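# Slide square block flush against board, corners aligned

## Task

Slide the square block and the board, both flat, into contact so that a complete edge of the block lies flush along one of the board's sides or ends and a block corner coincides with a board corner. Grasping either piece tightly or raising it off the table counts as failure; flipping a piece over is allowed. At the end both pieces must rest flat on the table, at or close to where they began, touching no fixed object. Nothing may be held by the gripper at the finish, and the arrangement must stand without the robot supporting it, so release and withdraw the arm before ending.

## Robot and tools

Robot: one six-joint arm with a two-finger parallel gripper, working in a physics simulator. Joint order, used in every row and every per-joint list: waist (joint_0), shoulder (joint_1), elbow (joint_2), wrist pitch (joint_3), wrist yaw (joint_4), wrist roll (joint_5), then the gripper opening as a seventh number.

Frame: scene frame, origin on the table surface directly under the arm base, +z up, +y to the left when facing along +x. Positions are in metres. The gripper's fingers point along its own +x and close along its y. end_effector_position is the pinch point between the pads, roughly 3-4 cm short of the fingertips; the reported value may be a little off, more so at long reach.

execute_actions(actions): a list of actions run in sequence. Each action is a table of 1 to 15 rows; each row lasts one control step (1/30 s) and a short table repeats its final row to fill 15 steps, so one action is 0.5 s. A row is 7 numbers in [-1, 1]. The first six are joint offsets relative to the joint angles at the beginning of that action (not relative to the previous row; for a call's first action, relative to the latest reported angles). Scale: 1.0 equals 0.9615 rad for waist, shoulder and elbow, 1.713 rad for wrist pitch, 1.767 for wrist yaw, 1.728 for wrist roll. The seventh number is an absolute opening: +1 fully open (0.088 m pad gap), about -0.80 where empty fingers touch, values below that change nothing. Closing fully takes at least about 0.5 s. An empty list just returns the current state and images.

Joint ranges (rad): waist -3.054 to 3.054, shoulder 0 to 3.142, elbow 0 to 2.356, wrist pitch -1.571 to 1.571, wrist yaw -1.571 to 1.571, wrist roll -3.142 to 3.142. An action requesting more than 0.010 rad beyond a range end is rejected; if the first action of a call fails, nothing in the call runs. Requests past the true end are clipped, reported as "joint sent to its limit".

move(target, speed, blocking): target is one 7-number row as above; its joint offsets are counted from the Joint positions in the latest result that printed them, not from wherever the arm is when the move begins. All joints travel proportionally, so the hand follows a curve. speed is the top rate in rad/s of the joint with the longest travel, 0.01 to 2, default 0.5; paths take 0.5 to 10 s. Moves do not stop for obstacles: faster moves and targets set deeper past a contact push harder. blocking=false returns after 0.5 s while the arm continues; then use wait or stop before sending new rows or moves. The result adds a "move:" line: outcome (done, off_target, moving, held, fault), limits=held or limits=none, and the joint farthest from its target.

wait(seconds): 0 to 10 s, arm keeps its last command; returns early if a running move ends. stop(): brakes a running move (needs some room; fingers keep moving). zoom_image(camera, region): enlarges [x0, y0, x1, y1] pixels (max 504x504) of the latest image from cam_head_left, cam_head_right, cam_high, cam_low or cam_wrist. show_instructions(): reference images. read_manual(section): licence texts only. finished_scene(scene): ends the current scene given its number; irreversible, and reports success.

Reading results: Joint positions and velocities (rad, rad/s, plus finger gap in m); Joint targets show what the joints are being driven toward, which can change on its own. Each step the target is held within a lead of the measured angle (0.211 rad for the first three joints, 0.213 wrist pitch, 0.267 wrist yaw, 0.228 wrist roll), and targets implying a hand jump over 70 mm are scaled back, so large moves need several actions. Friction can leave joints short, especially at long reach; small turns may not happen, so check positions after moving. "joint command not followed" means a clearance check altered targets. grip_measured is the opening on the command scale; grip_effort_n is motor effort (negative closing), not pad force. External joint torques estimate outside loads, mixed with friction and noise.

Cautions: contact torque reaching a joint's load limit (waist 17.8, shoulder 22, elbow 22, wrist pitch 5.8, wrist yaw 5.78, wrist roll 5.42 N m) triggers a TORQUE FAULT: a 10 s halt and the rest of the call dropped. Sustained loads heat motors; MOTOR HOT warns from 50 °C, and at 95 °C an OVER-TEMPERATURE FAULT holds the arm and may cut power. For this task push the pieces, never clamp or lift them; keep fingers open or use the closed fingertips as a pusher, approach slowly, avoid slams and forceful shoves, and keep everything on the table. Loose items may get occasional small nudges. Finish with the gripper empty and the arm lifted away so the pieces stay in place on their own.

Each tool is called after ">>>" by a JSON object that holds its "method" and its "body".

Reference images:

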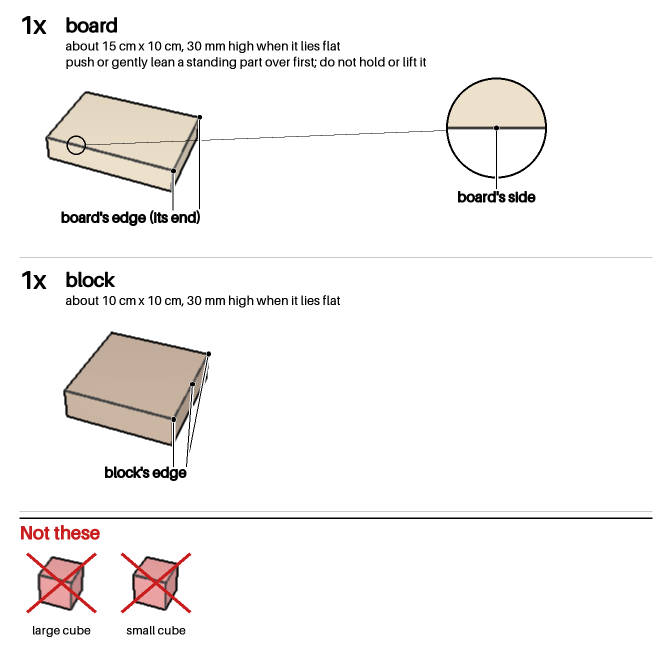

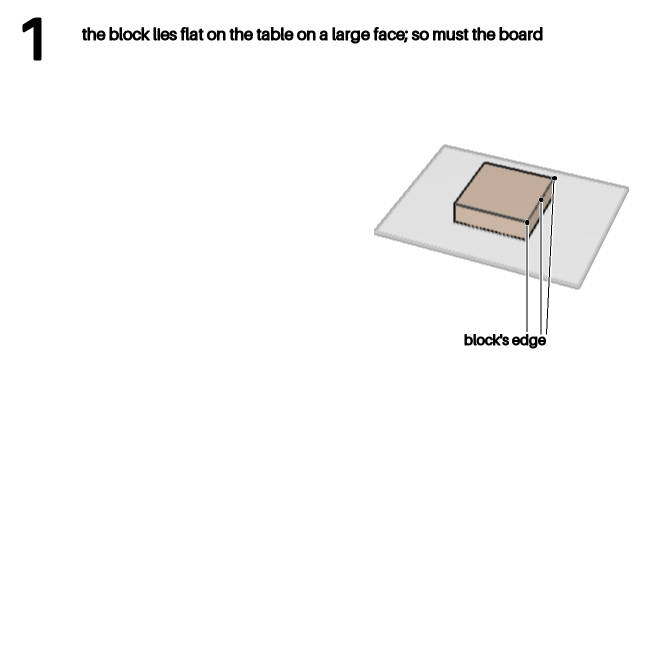

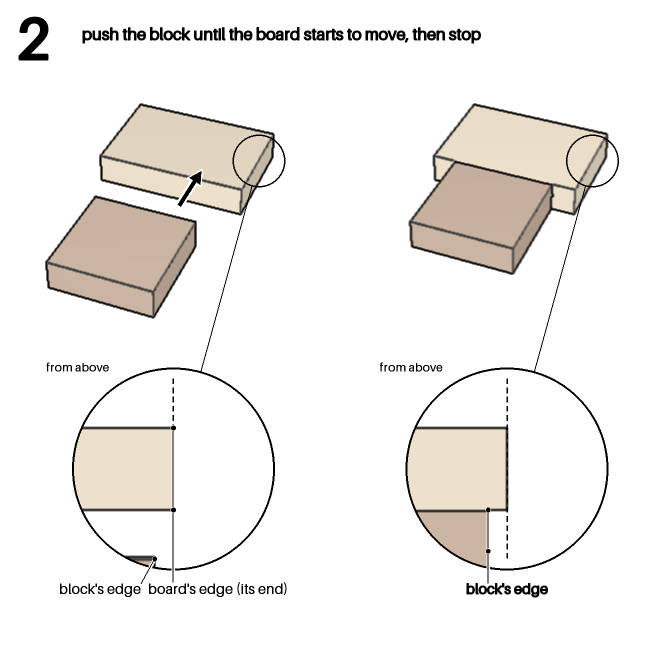

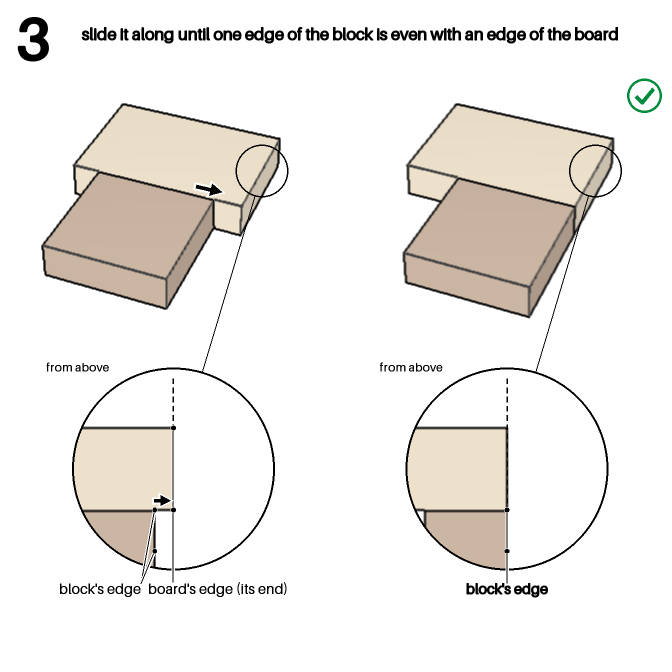

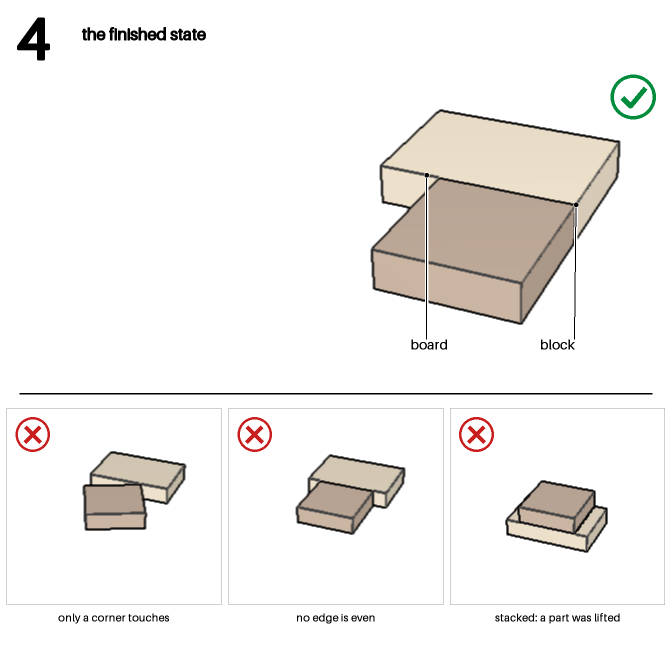

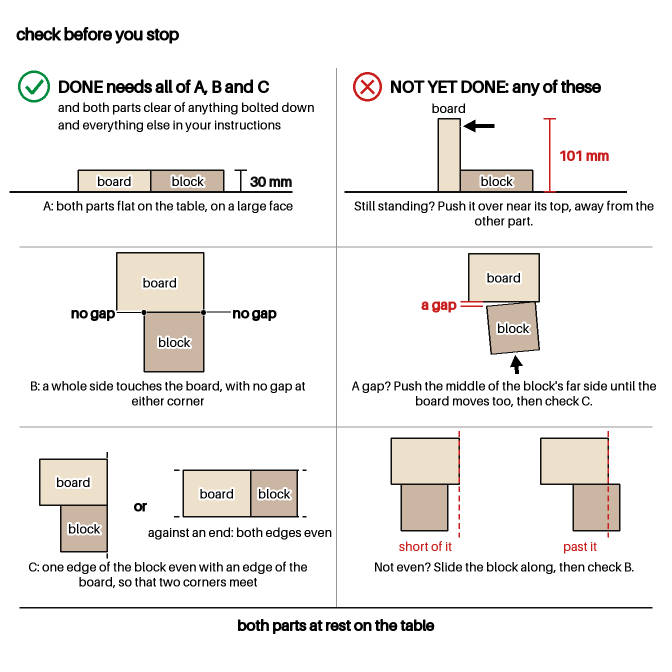

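## Session

>>> {"method": "execute_actions", "body": {"actions": []}}

Scene clock: 0.00 s.
end_effector_position=(+0.2662, +0.0762, +0.2694) grip_measured=+0.856 grip_effort_n=n/a end_effector_quat_wxyz=(+0.878, -0.206, +0.418, -0.113) end_effector_velocity=(-0.002, -0.001, -0.001) end_effector_angular_velocity=(-0.013, +0.018, +0.015)
Joint names: [waist, shoulder, elbow, wrist pitch, wrist yaw, wrist roll]
Joint positions: [ 0.819  1.321  1.037 -0.946  0.725  0.351  0.081]
Joint velocities: [-0.002 -0.002 -0.002 -0.007 -0.007 -0.022 -0.   ]
Joint torques (N m, as the arm reports them, + toward a larger angle): no reading
External joint torques (N m, as the arm's controller estimates them; a push from outside toward a larger angle lowers the number): no reading
Motor temperatures (°C, as the motors report them): [27 25 28 25 27 25]
Heat: hottest elbow 28 °C (+0.0 °C/min).
Joint targets: [0.819 1.321 1.037 -0.946 0.725 0.351]

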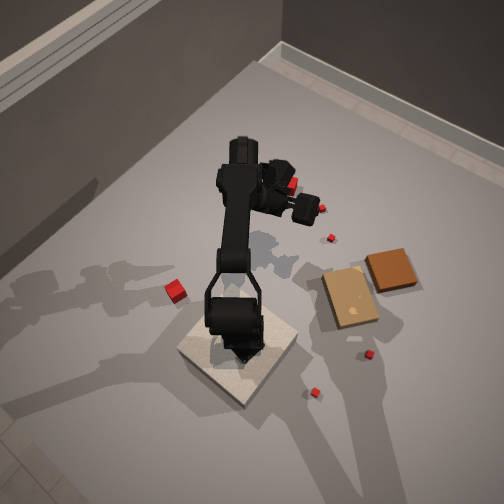

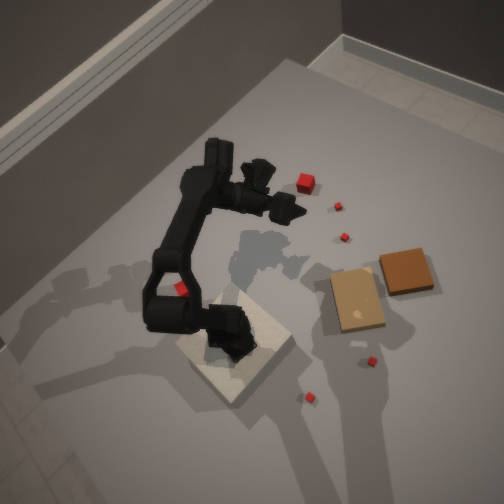

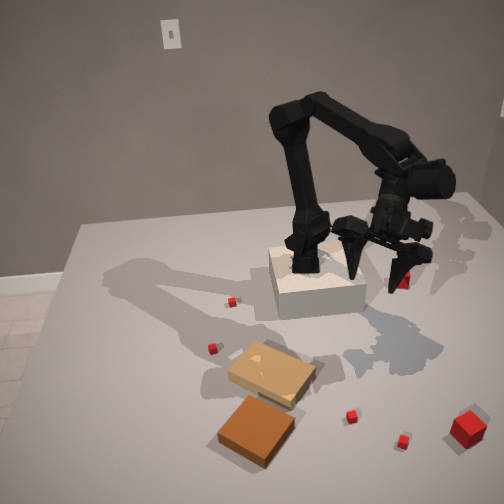

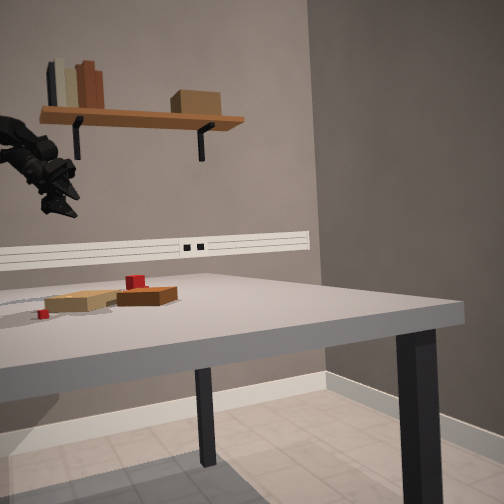

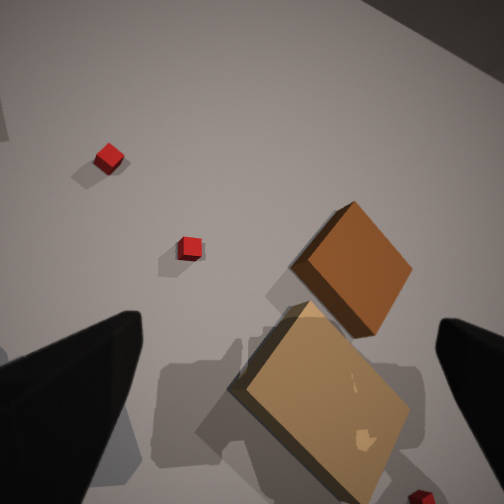

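>>> {"method": "zoom_image", "body": {"camera": "cam_head_left", "region": [310, 230, 430, 350]}}

>>> {"method": "zoom_image", "body": {"camera": "cam_high", "region": [190, 330, 340, 480]}}

Region (310, 230, 430, 350) of cam_head_left's 504x504 image, scaled by 4.200, with more detail than that image has.

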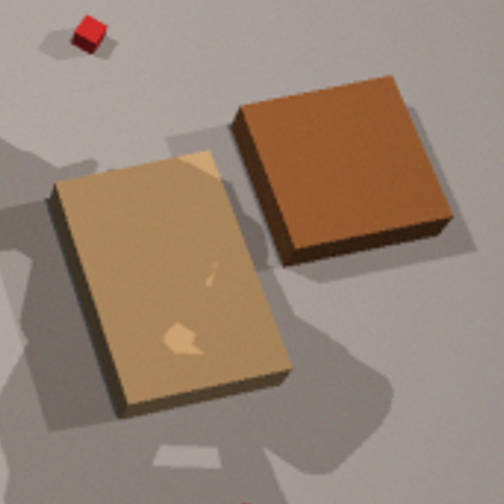

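Region (190, 330, 340, 480) of cam_high's 504x504 image, scaled by 3.360, with more detail than that image has.

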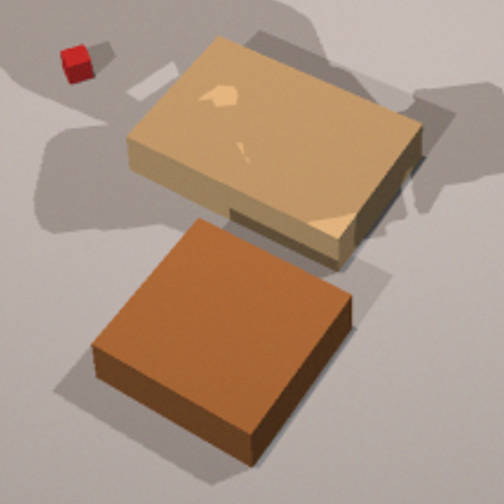

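>>> {"method": "move", "body": {"target": [-1,0.2,0,0.04,-0.41,0.626,0.5], "speed": 1}}

>>> {"method": "move", "body": {"target": [-0.549,0.2,-0.046,0.04,0,0,0.5], "speed": 1}}

Scene clock: 31.13 s.
end_effector_position=(+0.2774, -0.0954, +0.1867) grip_measured=+0.503 grip_effort_n=-16.0 end_effector_quat_wxyz=(+0.522, +0.595, +0.375, -0.482) end_effector_velocity=(-0.002, +0.001, -0.000) end_effector_angular_velocity=(+0.007, +0.005, +0.007)
Joint names: [waist, shoulder, elbow, wrist pitch, wrist yaw, wrist roll]
Joint positions: [-0.14   1.502  1.037 -0.879  0.003  1.429  0.064]
Joint velocities: [-0.002 -0.002 -0.002 -0.007 -0.007 -0.007 -0.   ]
Joint torques (N m, as the arm reports them, + toward a larger angle): [ 0.02 -3.68  5.21  1.04 -0.04  0.14]
External joint torques (N m, as the arm's controller estimates them; a push from outside toward a larger angle lowers the number): [-0.2   1.74 -1.05  0.25 -0.07  0.15]
Motor temperatures (°C, as the motors report them): [27 27 33 27 28 25]
Heat: hottest elbow 33 °C (+9.6 °C/min).
Joint targets: [-0.142 1.513 1.037 -0.877 0.000 1.432]
move: off_target; limits=none; farthest joint: the shoulder, 0.012 radians from its target (0.192 radians at the start)
camera_calibration (this result's frames):
cam_wrist: T_world_to_cam=[[-0.943153, 0.141043, -0.300948, 0.339593], [0.0514271, 0.956515, 0.287115, 0.0548668], [0.328357, 0.255316, -0.909393, 0.183492], [0, 0, 0, 1]] pos_world=[0.257216, -0.147227, 0.253313]

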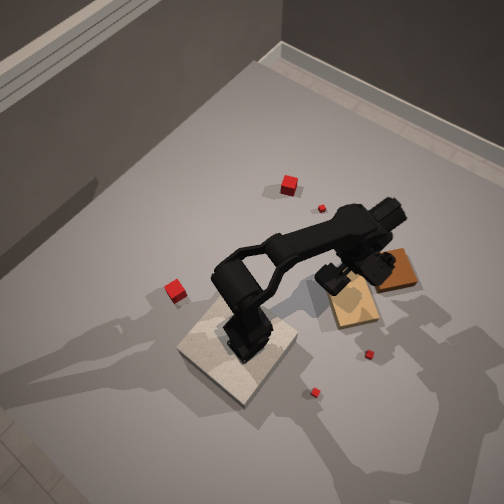

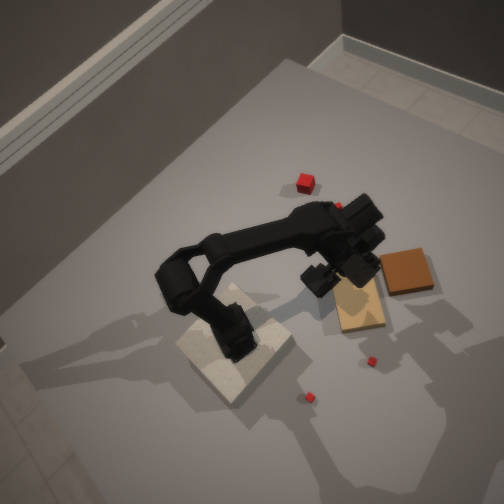

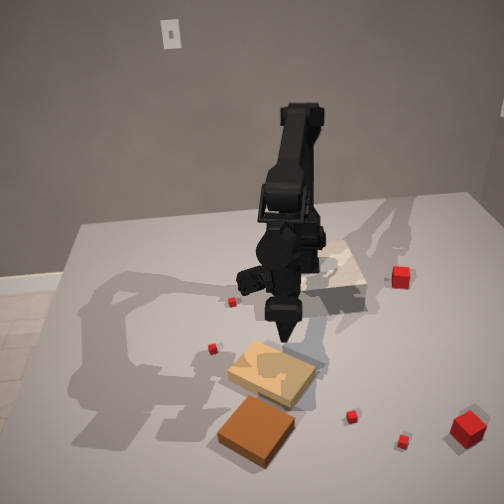

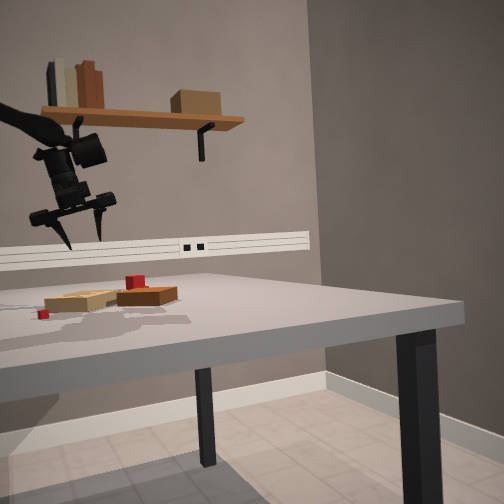

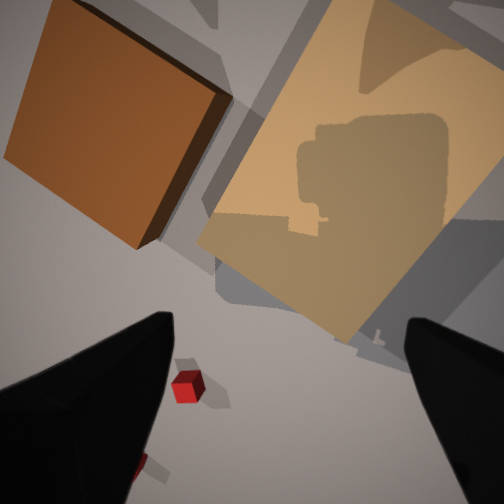

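Scene clock: 32.17 s.
end_effector_position=(+0.1936, -0.2215, +0.1240) grip_measured=+0.503 grip_effort_n=-16.0 end_effector_quat_wxyz=(+0.324, +0.664, +0.269, -0.618) end_effector_velocity=(-0.004, -0.000, -0.000) end_effector_angular_velocity=(+0.000, +0.011, -0.000)
Joint names: [waist, shoulder, elbow, wrist pitch, wrist yaw, wrist roll]
Joint positions: [-0.665  1.682  1.002 -0.812  0.004  1.429  0.064]
Joint velocities: [-0.007 -0.002 -0.002 -0.007  0.007 -0.007 -0.   ]
Joint torques (N m, as the arm reports them, + toward a larger angle): [ 0.14 -4.29  3.71  0.72 -0.02  0.04]
External joint torques (N m, as the arm's controller estimates them; a push from outside toward a larger angle lowers the number): [-0.1   2.05 -1.88  0.24 -0.06  0.04]
Motor temperatures (°C, as the motors report them): [27 27 33 27 28 25]
Heat: hottest elbow 33 °C (+9.3 °C/min).
Joint targets: [-0.668 1.694 0.993 -0.810 0.003 1.429]
move: off_target; limits=none; farthest joint: the shoulder, 0.013 radians from its target (0.193 radians at the start)
camera_calibration (this result's frames):
cam_wrist: T_world_to_cam=[[-0.771603, 0.619962, -0.142395, 0.312651], [0.551365, 0.763473, 0.336311, 0.0521981], [0.317214, 0.180987, -0.930924, 0.174531], [0, 0, 0, 1]] pos_world=[0.157099, -0.265271, 0.18944]

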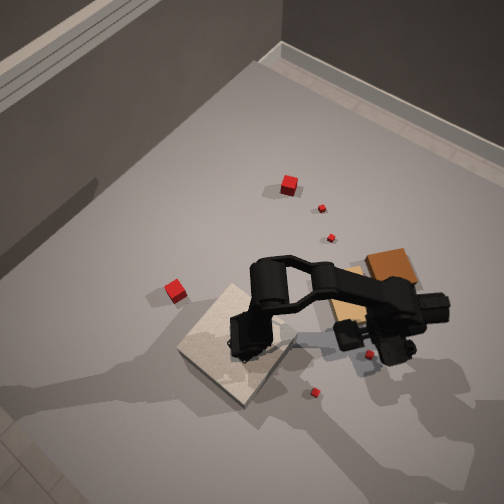

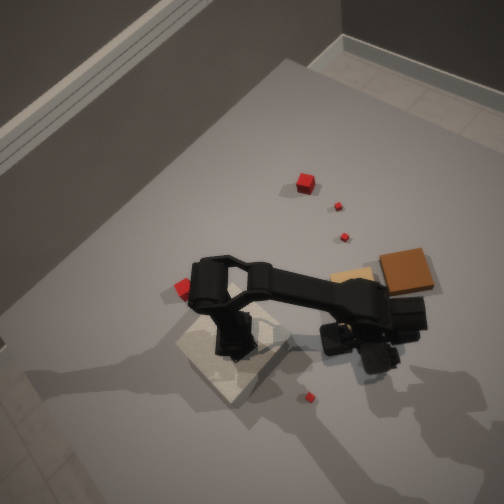

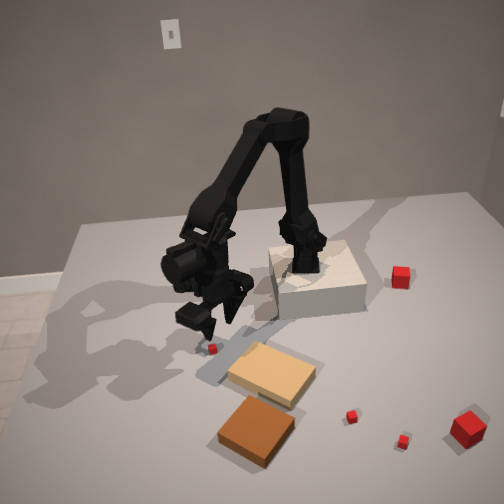

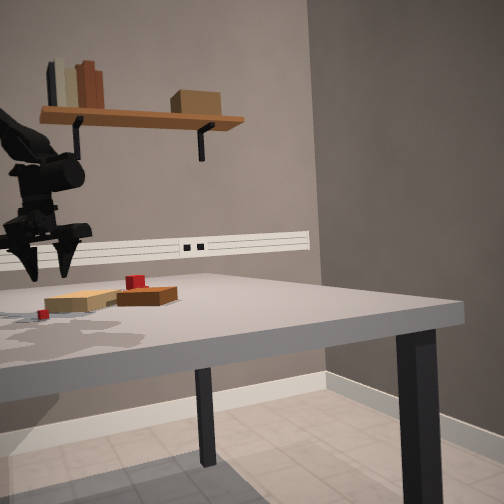

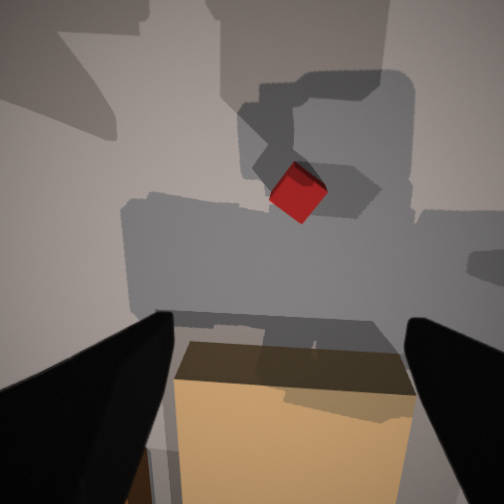

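>>> {"method": "move", "body": {"target": [0.026,0.217,-0.11,0.128,0,0.002,0.5], "speed": 0.3}}

Scene clock: 41.20 s.
end_effector_position=(+0.1968, -0.2107, +0.0513) grip_measured=+0.503 grip_effort_n=-16.0 end_effector_quat_wxyz=(+0.306, +0.653, +0.302, -0.623) end_effector_velocity=(-0.001, +0.002, +0.000) end_effector_angular_velocity=(+0.010, -0.001, +0.020)
Joint names: [waist, shoulder, elbow, wrist pitch, wrist yaw, wrist roll]
Joint positions: [-0.642  1.878  0.905 -0.595  0.004  1.429  0.064]
Joint velocities: [-0.002 -0.002 -0.002 -0.007 -0.007 -0.022 -0.   ]
Joint torques (N m, as the arm reports them, + toward a larger angle): [ 0.62 -4.73  2.85  0.56  0.04  0.14]
External joint torques (N m, as the arm's controller estimates them; a push from outside toward a larger angle lowers the number): [ 0.31  2.07 -1.68  0.24  0.01  0.14]
Motor temperatures (°C, as the motors report them): [27 27 32 26 28 25]
Heat: hottest elbow 32 °C (+5.8 °C/min).
Joint targets: [-0.640 1.890 0.897 -0.593 0.004 1.432]
move: off_target; limits=none; farthest joint: the shoulder, 0.013 radians from its target (0.209 radians at the start)
camera_calibration (this result's frames):
cam_wrist: T_world_to_cam=[[-0.792526, 0.606017, -0.0681648, 0.295424], [0.54966, 0.75826, 0.350593, 0.0651289], [0.264152, 0.240387, -0.934044, 0.127029], [0, 0, 0, 1]] pos_world=[0.164778, -0.258953, 0.115955]

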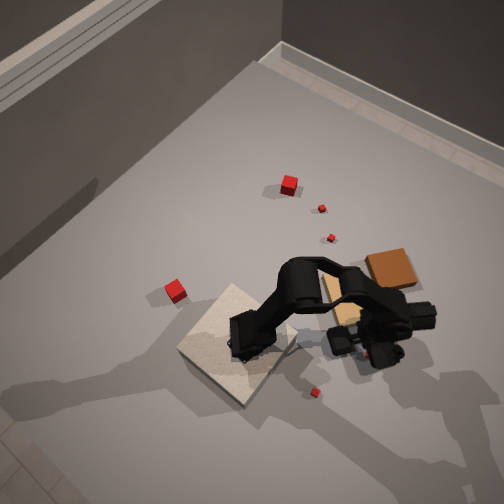

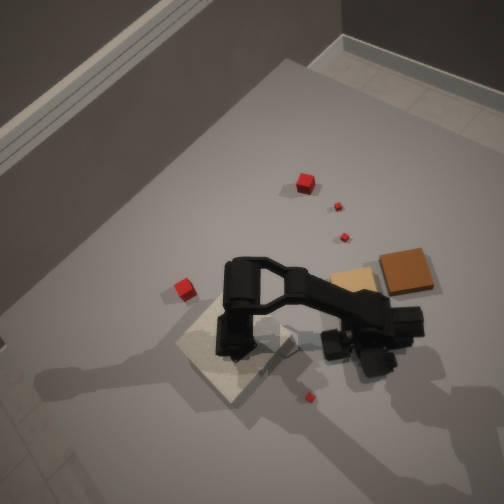

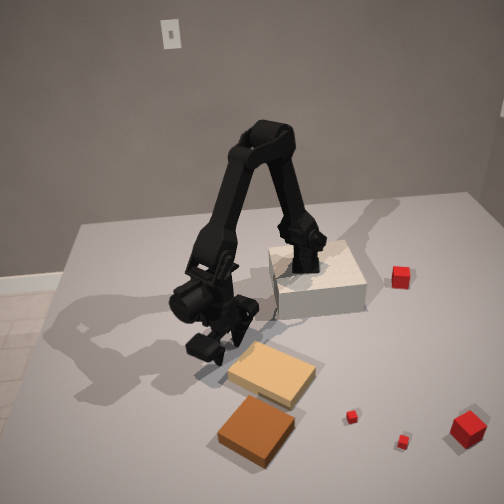

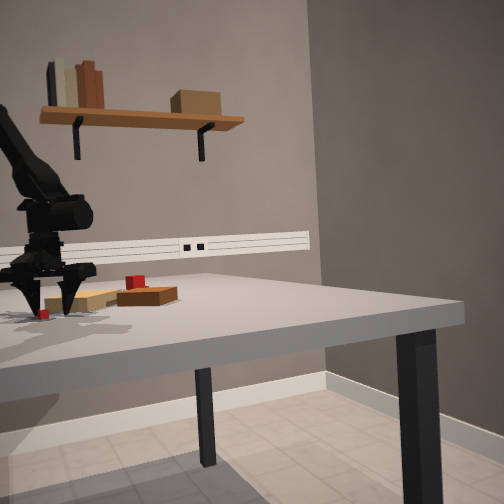

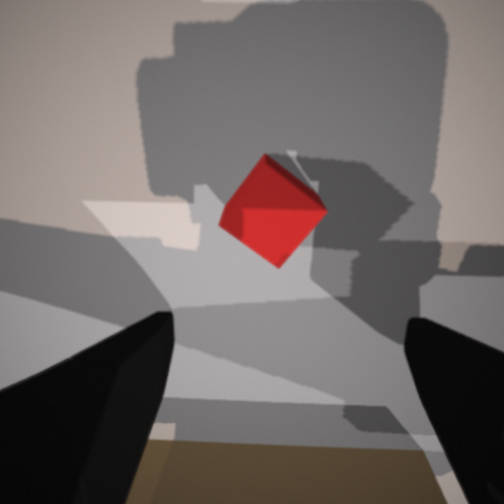

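>>> {"method": "move", "body": {"target": [0.136,0.01,-0.008,0,0,0.081,0.5], "speed": 0.08}}

>>> {"method": "zoom_image", "body": {"camera": "cam_high", "region": [190, 330, 340, 480]}}

Scene clock: 48.77 s.
end_effector_position=(+0.2214, -0.1850, +0.0528) grip_measured=+0.503 grip_effort_n=-15.6 end_effector_quat_wxyz=(+0.304, +0.654, +0.298, -0.626) end_effector_velocity=(-0.001, +0.001, +0.001) end_effector_angular_velocity=(+0.007, -0.003, +0.005)
Joint names: [waist, shoulder, elbow, wrist pitch, wrist yaw, wrist roll]
Joint positions: [-0.517  1.878  0.905 -0.595  0.007  1.566  0.064]
Joint velocities: [-0.002 -0.007 -0.002 -0.007 -0.007 -0.007 -0.   ]
Joint torques (N m, as the arm reports them, + toward a larger angle): [ 0.91 -4.95  2.93  0.43 -0.11  0.19]
External joint torques (N m, as the arm's controller estimates them; a push from outside toward a larger angle lowers the number): [ 0.59  1.88 -1.68  0.09 -0.14  0.19]
Motor temperatures (°C, as the motors report them): [27 28 32 26 27 25]
Heat: hottest elbow 32 °C (+4.9 °C/min).
Joint targets: [-0.511 1.887 0.897 -0.595 0.004 1.569]
move: done; limits=none; farthest joint: the shoulder, 0.010 radians from its target (0.010 radians at the start)
camera_calibration (this result's frames):
cam_wrist: T_world_to_cam=[[-0.785814, 0.614651, -0.0685551, 0.299594], [0.558607, 0.752962, 0.347859, 0.0288094], [0.265432, 0.235057, -0.935037, 0.11451], [0, 0, 0, 1]] pos_world=[0.188937, -0.232755, 0.117589]

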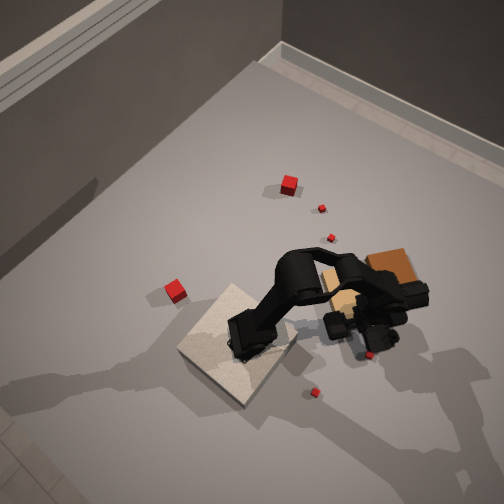

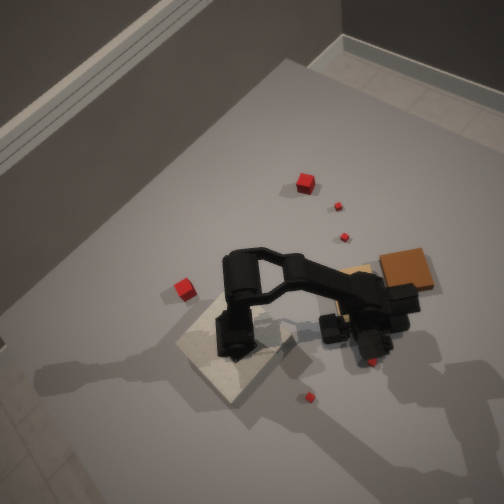

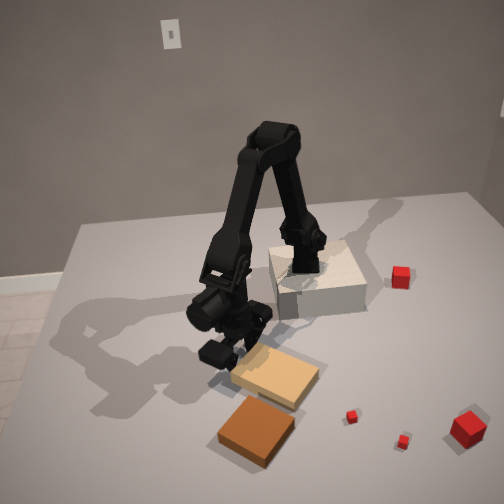

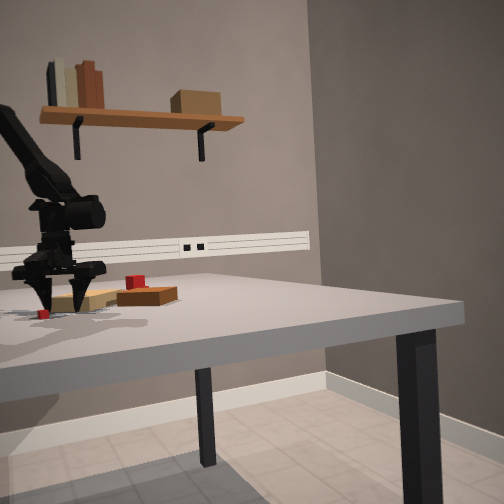

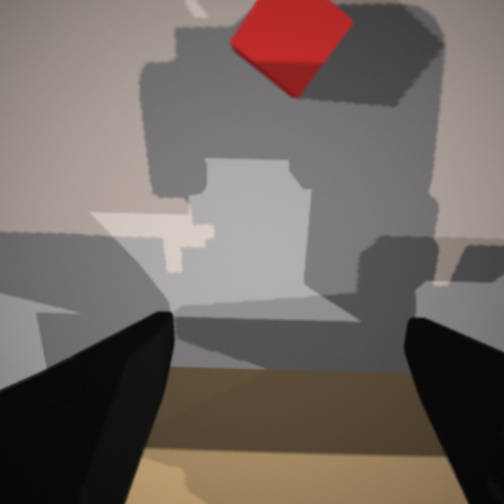

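Region (190, 330, 340, 480) of cam_high's 504x504 image, scaled by 3.360, with more detail than that image has.

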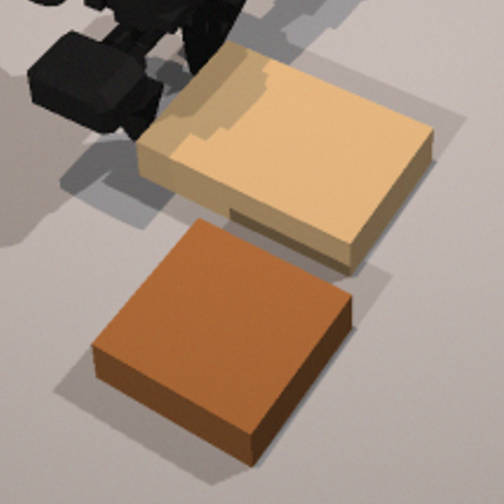

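>>> {"method": "move", "body": {"target": [0.0715,0.01,-0.008,0,0,0.038,0.5], "speed": 0.06}}

>>> {"method": "zoom_image", "body": {"camera": "cam_high", "region": [190, 330, 340, 480]}}

Scene clock: 55.40 s.
end_effector_position=(+0.2323, -0.1712, +0.0535) grip_measured=+0.503 grip_effort_n=-16.0 end_effector_quat_wxyz=(+0.304, +0.653, +0.297, -0.627) end_effector_velocity=(-0.001, -0.003, +0.000) end_effector_angular_velocity=(-0.010, -0.001, -0.000)
Joint names: [waist, shoulder, elbow, wrist pitch, wrist yaw, wrist roll]
Joint positions: [-0.453  1.878  0.905 -0.595  0.011  1.629  0.064]
Joint velocities: [-0.007 -0.002 -0.002  0.007  0.007 -0.007 -0.   ]
Joint torques (N m, as the arm reports them, + toward a larger angle): [ 0.91 -4.95  2.94  0.44 -0.1   0.11]
External joint torques (N m, as the arm's controller estimates them; a push from outside toward a larger angle lowers the number): [ 0.66  1.83 -1.65  0.1  -0.15  0.11]
Motor temperatures (°C, as the motors report them): [27 29 32 26 27 25]
Heat: hottest elbow 32 °C (+4.3 °C/min).
Joint targets: [-0.448 1.887 0.897 -0.595 0.008 1.632]
move: done; limits=none; farthest joint: the shoulder, 0.010 radians from its target (0.010 radians at the start)
camera_calibration (this result's frames):
cam_wrist: T_world_to_cam=[[-0.786103, 0.614217, -0.069139, 0.299762], [0.55902, 0.75423, 0.344432, 0.0123406], [0.263703, 0.232109, -0.936262, 0.108967], [0, 0, 0, 1]] pos_world=[0.20001, -0.218719, 0.118497]

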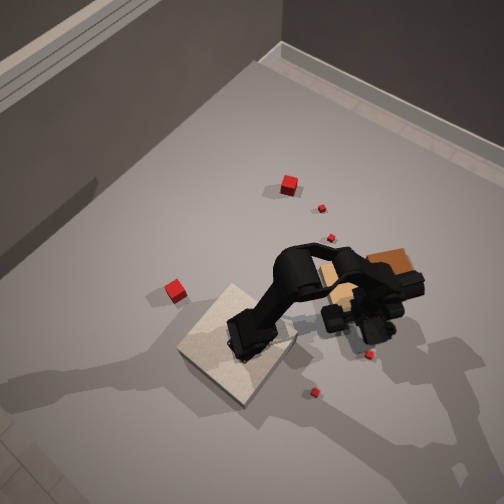

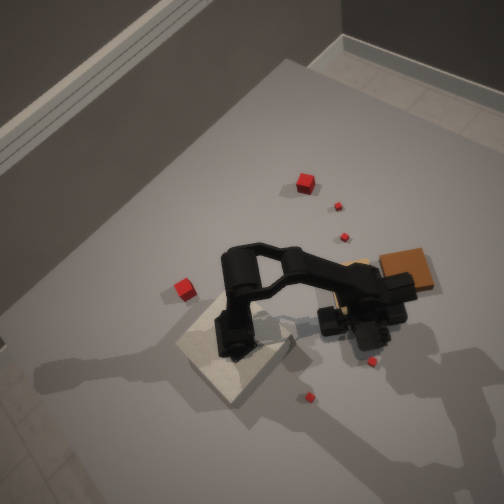

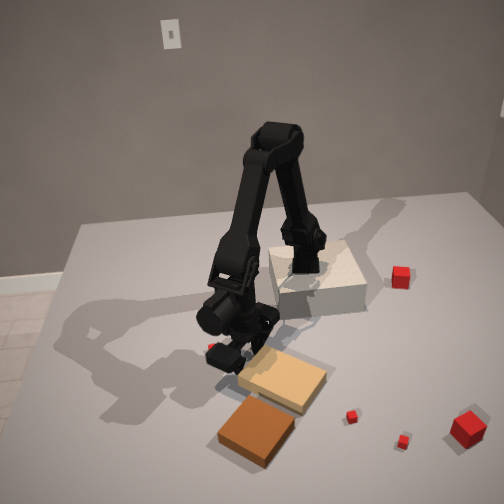

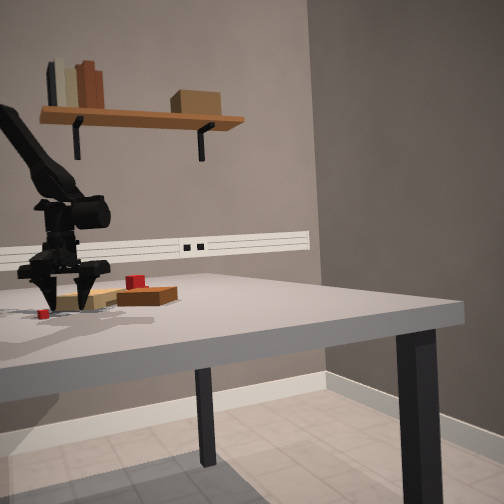

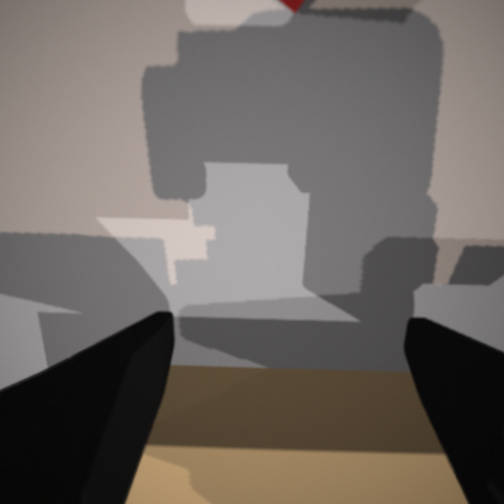

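Region (190, 330, 340, 480) of cam_high's 504x504 image, scaled by 3.360, with more detail than that image has.

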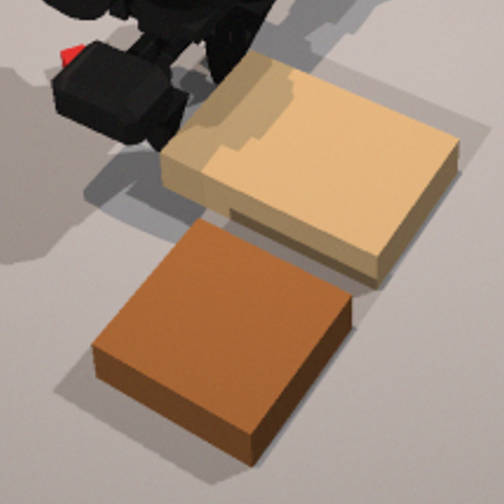

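>>> {"method": "execute_actions", "body": {"actions": [[[-0.01,0,0,0,0,0,0.5],[-0.02,0,0,0,0,0,0.5],[-0.03,0,0,0,0,0,0.5],[-0.04,0,0,0,0,0,0.5]]]}}

>>> {"method": "move", "body": {"target": [0,-0.25,0.08,-0.14,0,0,0.5]}}

Scene clock: 68.87 s.
end_effector_position=(+0.2259, -0.1795, +0.0530) grip_measured=+0.503 grip_effort_n=-16.0 end_effector_quat_wxyz=(+0.292, +0.658, +0.286, -0.632) end_effector_velocity=(+0.002, +0.001, +0.000) end_effector_angular_velocity=(+0.012, -0.019, +0.020)
Joint names: [waist, shoulder, elbow, wrist pitch, wrist yaw, wrist roll]
Joint positions: [-0.49   1.878  0.905 -0.595  0.011  1.629  0.064]
Joint velocities: [-0.002 -0.002 -0.002  0.007 -0.022 -0.022  0.   ]
Joint torques (N m, as the arm reports them, + toward a larger angle): [ 0.17 -5.92  3.7   0.43  0.07  0.03]
External joint torques (N m, as the arm's controller estimates them; a push from outside toward a larger angle lowers the number): [-0.17  0.86 -0.93  0.08  0.04  0.04]
Motor temperatures (°C, as the motors report them): [27 29 32 26 27 25]
Heat: hottest elbow 32 °C (+2.0 °C/min).
Joint targets: [-0.492 1.878 0.905 -0.595 0.011 1.629]
camera_calibration (this result's frames):
cam_wrist: T_world_to_cam=[[-0.763142, 0.642676, -0.0676875, 0.299646], [0.586351, 0.732653, 0.345561, 0.0122092], [0.271675, 0.224023, -0.935952, 0.108929], [0, 0, 0, 1]] pos_world=[0.19192, -0.225923, 0.118016]

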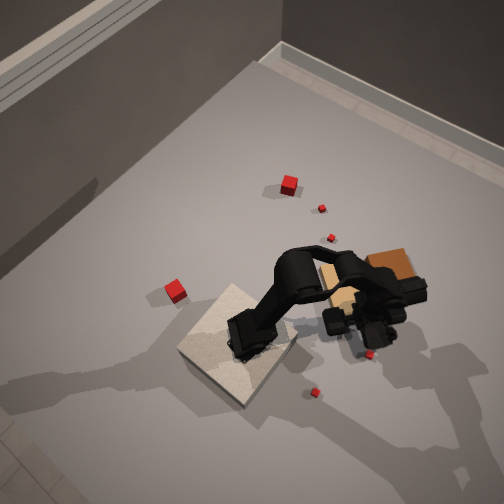

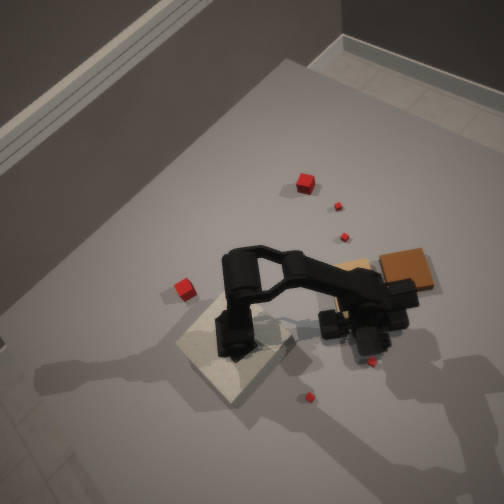

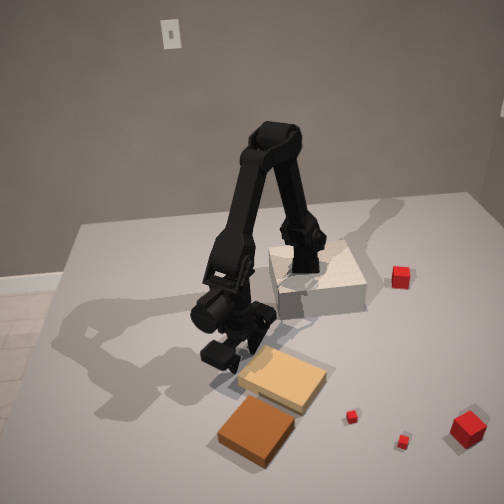

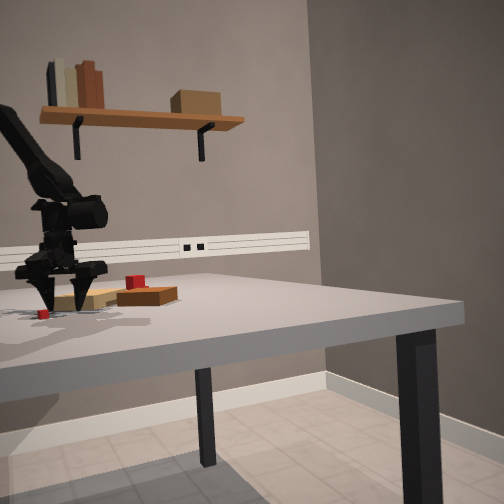

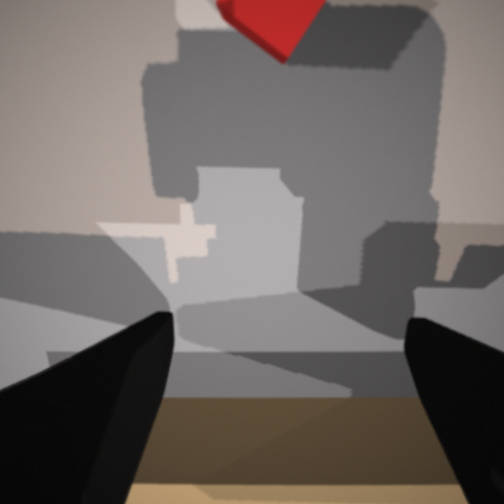

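Scene clock: 69.87 s.
end_effector_position=(+0.2198, -0.1785, +0.1292) grip_measured=+0.503 grip_effort_n=-16.0 end_effector_quat_wxyz=(+0.313, +0.669, +0.264, -0.621) end_effector_velocity=(-0.005, +0.002, +0.001) end_effector_angular_velocity=(+0.015, +0.010, +0.016)
Joint names: [waist, shoulder, elbow, wrist pitch, wrist yaw, wrist roll]
Joint positions: [-0.49   1.644  0.976 -0.833  0.011  1.629  0.064]
Joint velocities: [-0.007 -0.007 -0.002 -0.022 -0.007 -0.022 -0.   ]
Joint torques (N m, as the arm reports them, + toward a larger angle): [ 0.33 -5.82  5.2   0.42  0.05  0.03]
External joint torques (N m, as the arm's controller estimates them; a push from outside toward a larger angle lowers the number): [ 0.1   0.22 -0.41 -0.04  0.    0.04]
Motor temperatures (°C, as the motors report them): [27 30 32 26 27 25]
Heat: hottest elbow 32 °C (+2.0 °C/min).
Joint targets: [-0.490 1.637 0.982 -0.835 0.011 1.629]
move: done; limits=none; farthest joint: the shoulder, 0.007 radians from its target (0.240 radians at the start)
camera_calibration (this result's frames):
cam_wrist: T_world_to_cam=[[-0.756136, 0.640468, -0.134385, 0.306213], [0.570115, 0.745513, 0.345223, -0.00536287], [0.32129, 0.18442, -0.92885, 0.16272], [0, 0, 0, 1]] pos_world=[0.182316, -0.222131, 0.194144]

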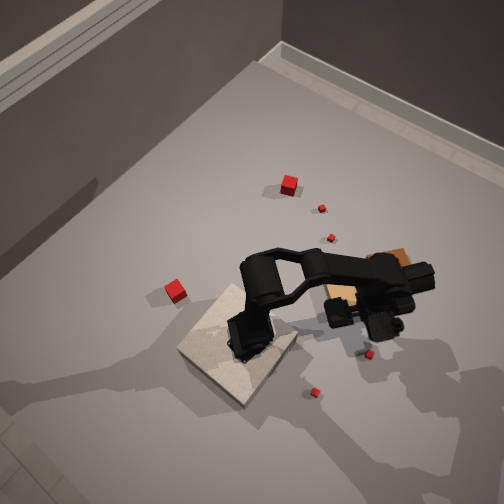

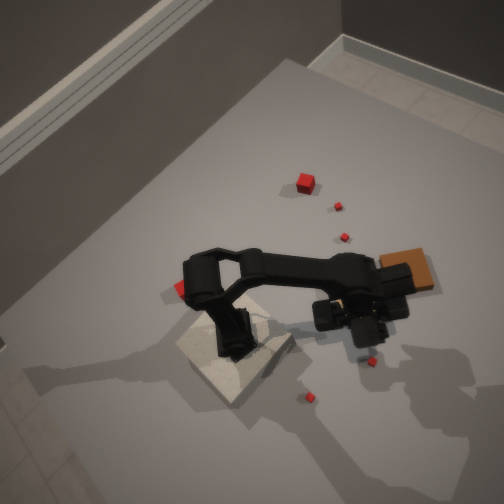

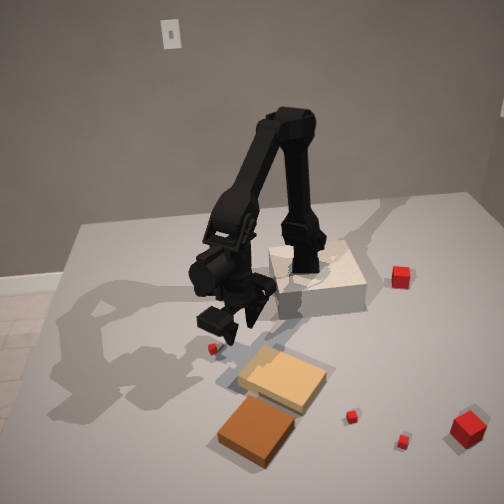

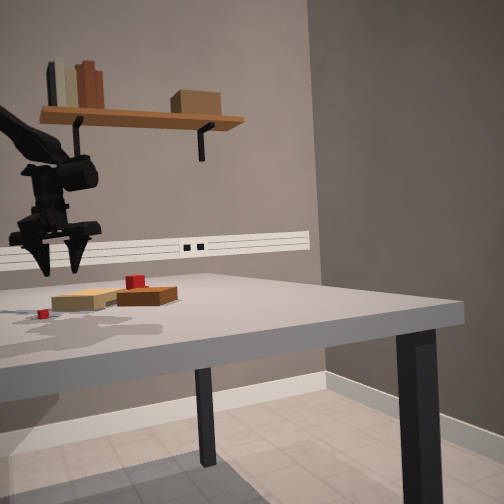

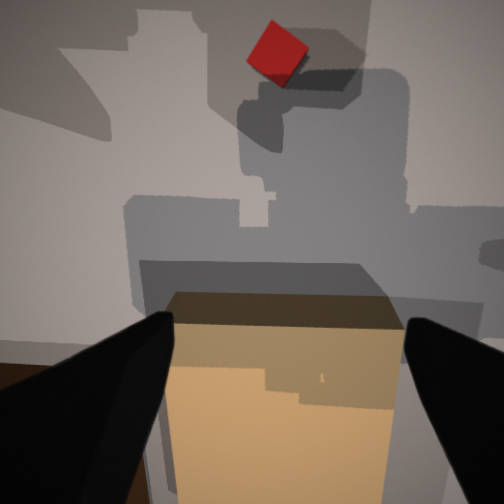

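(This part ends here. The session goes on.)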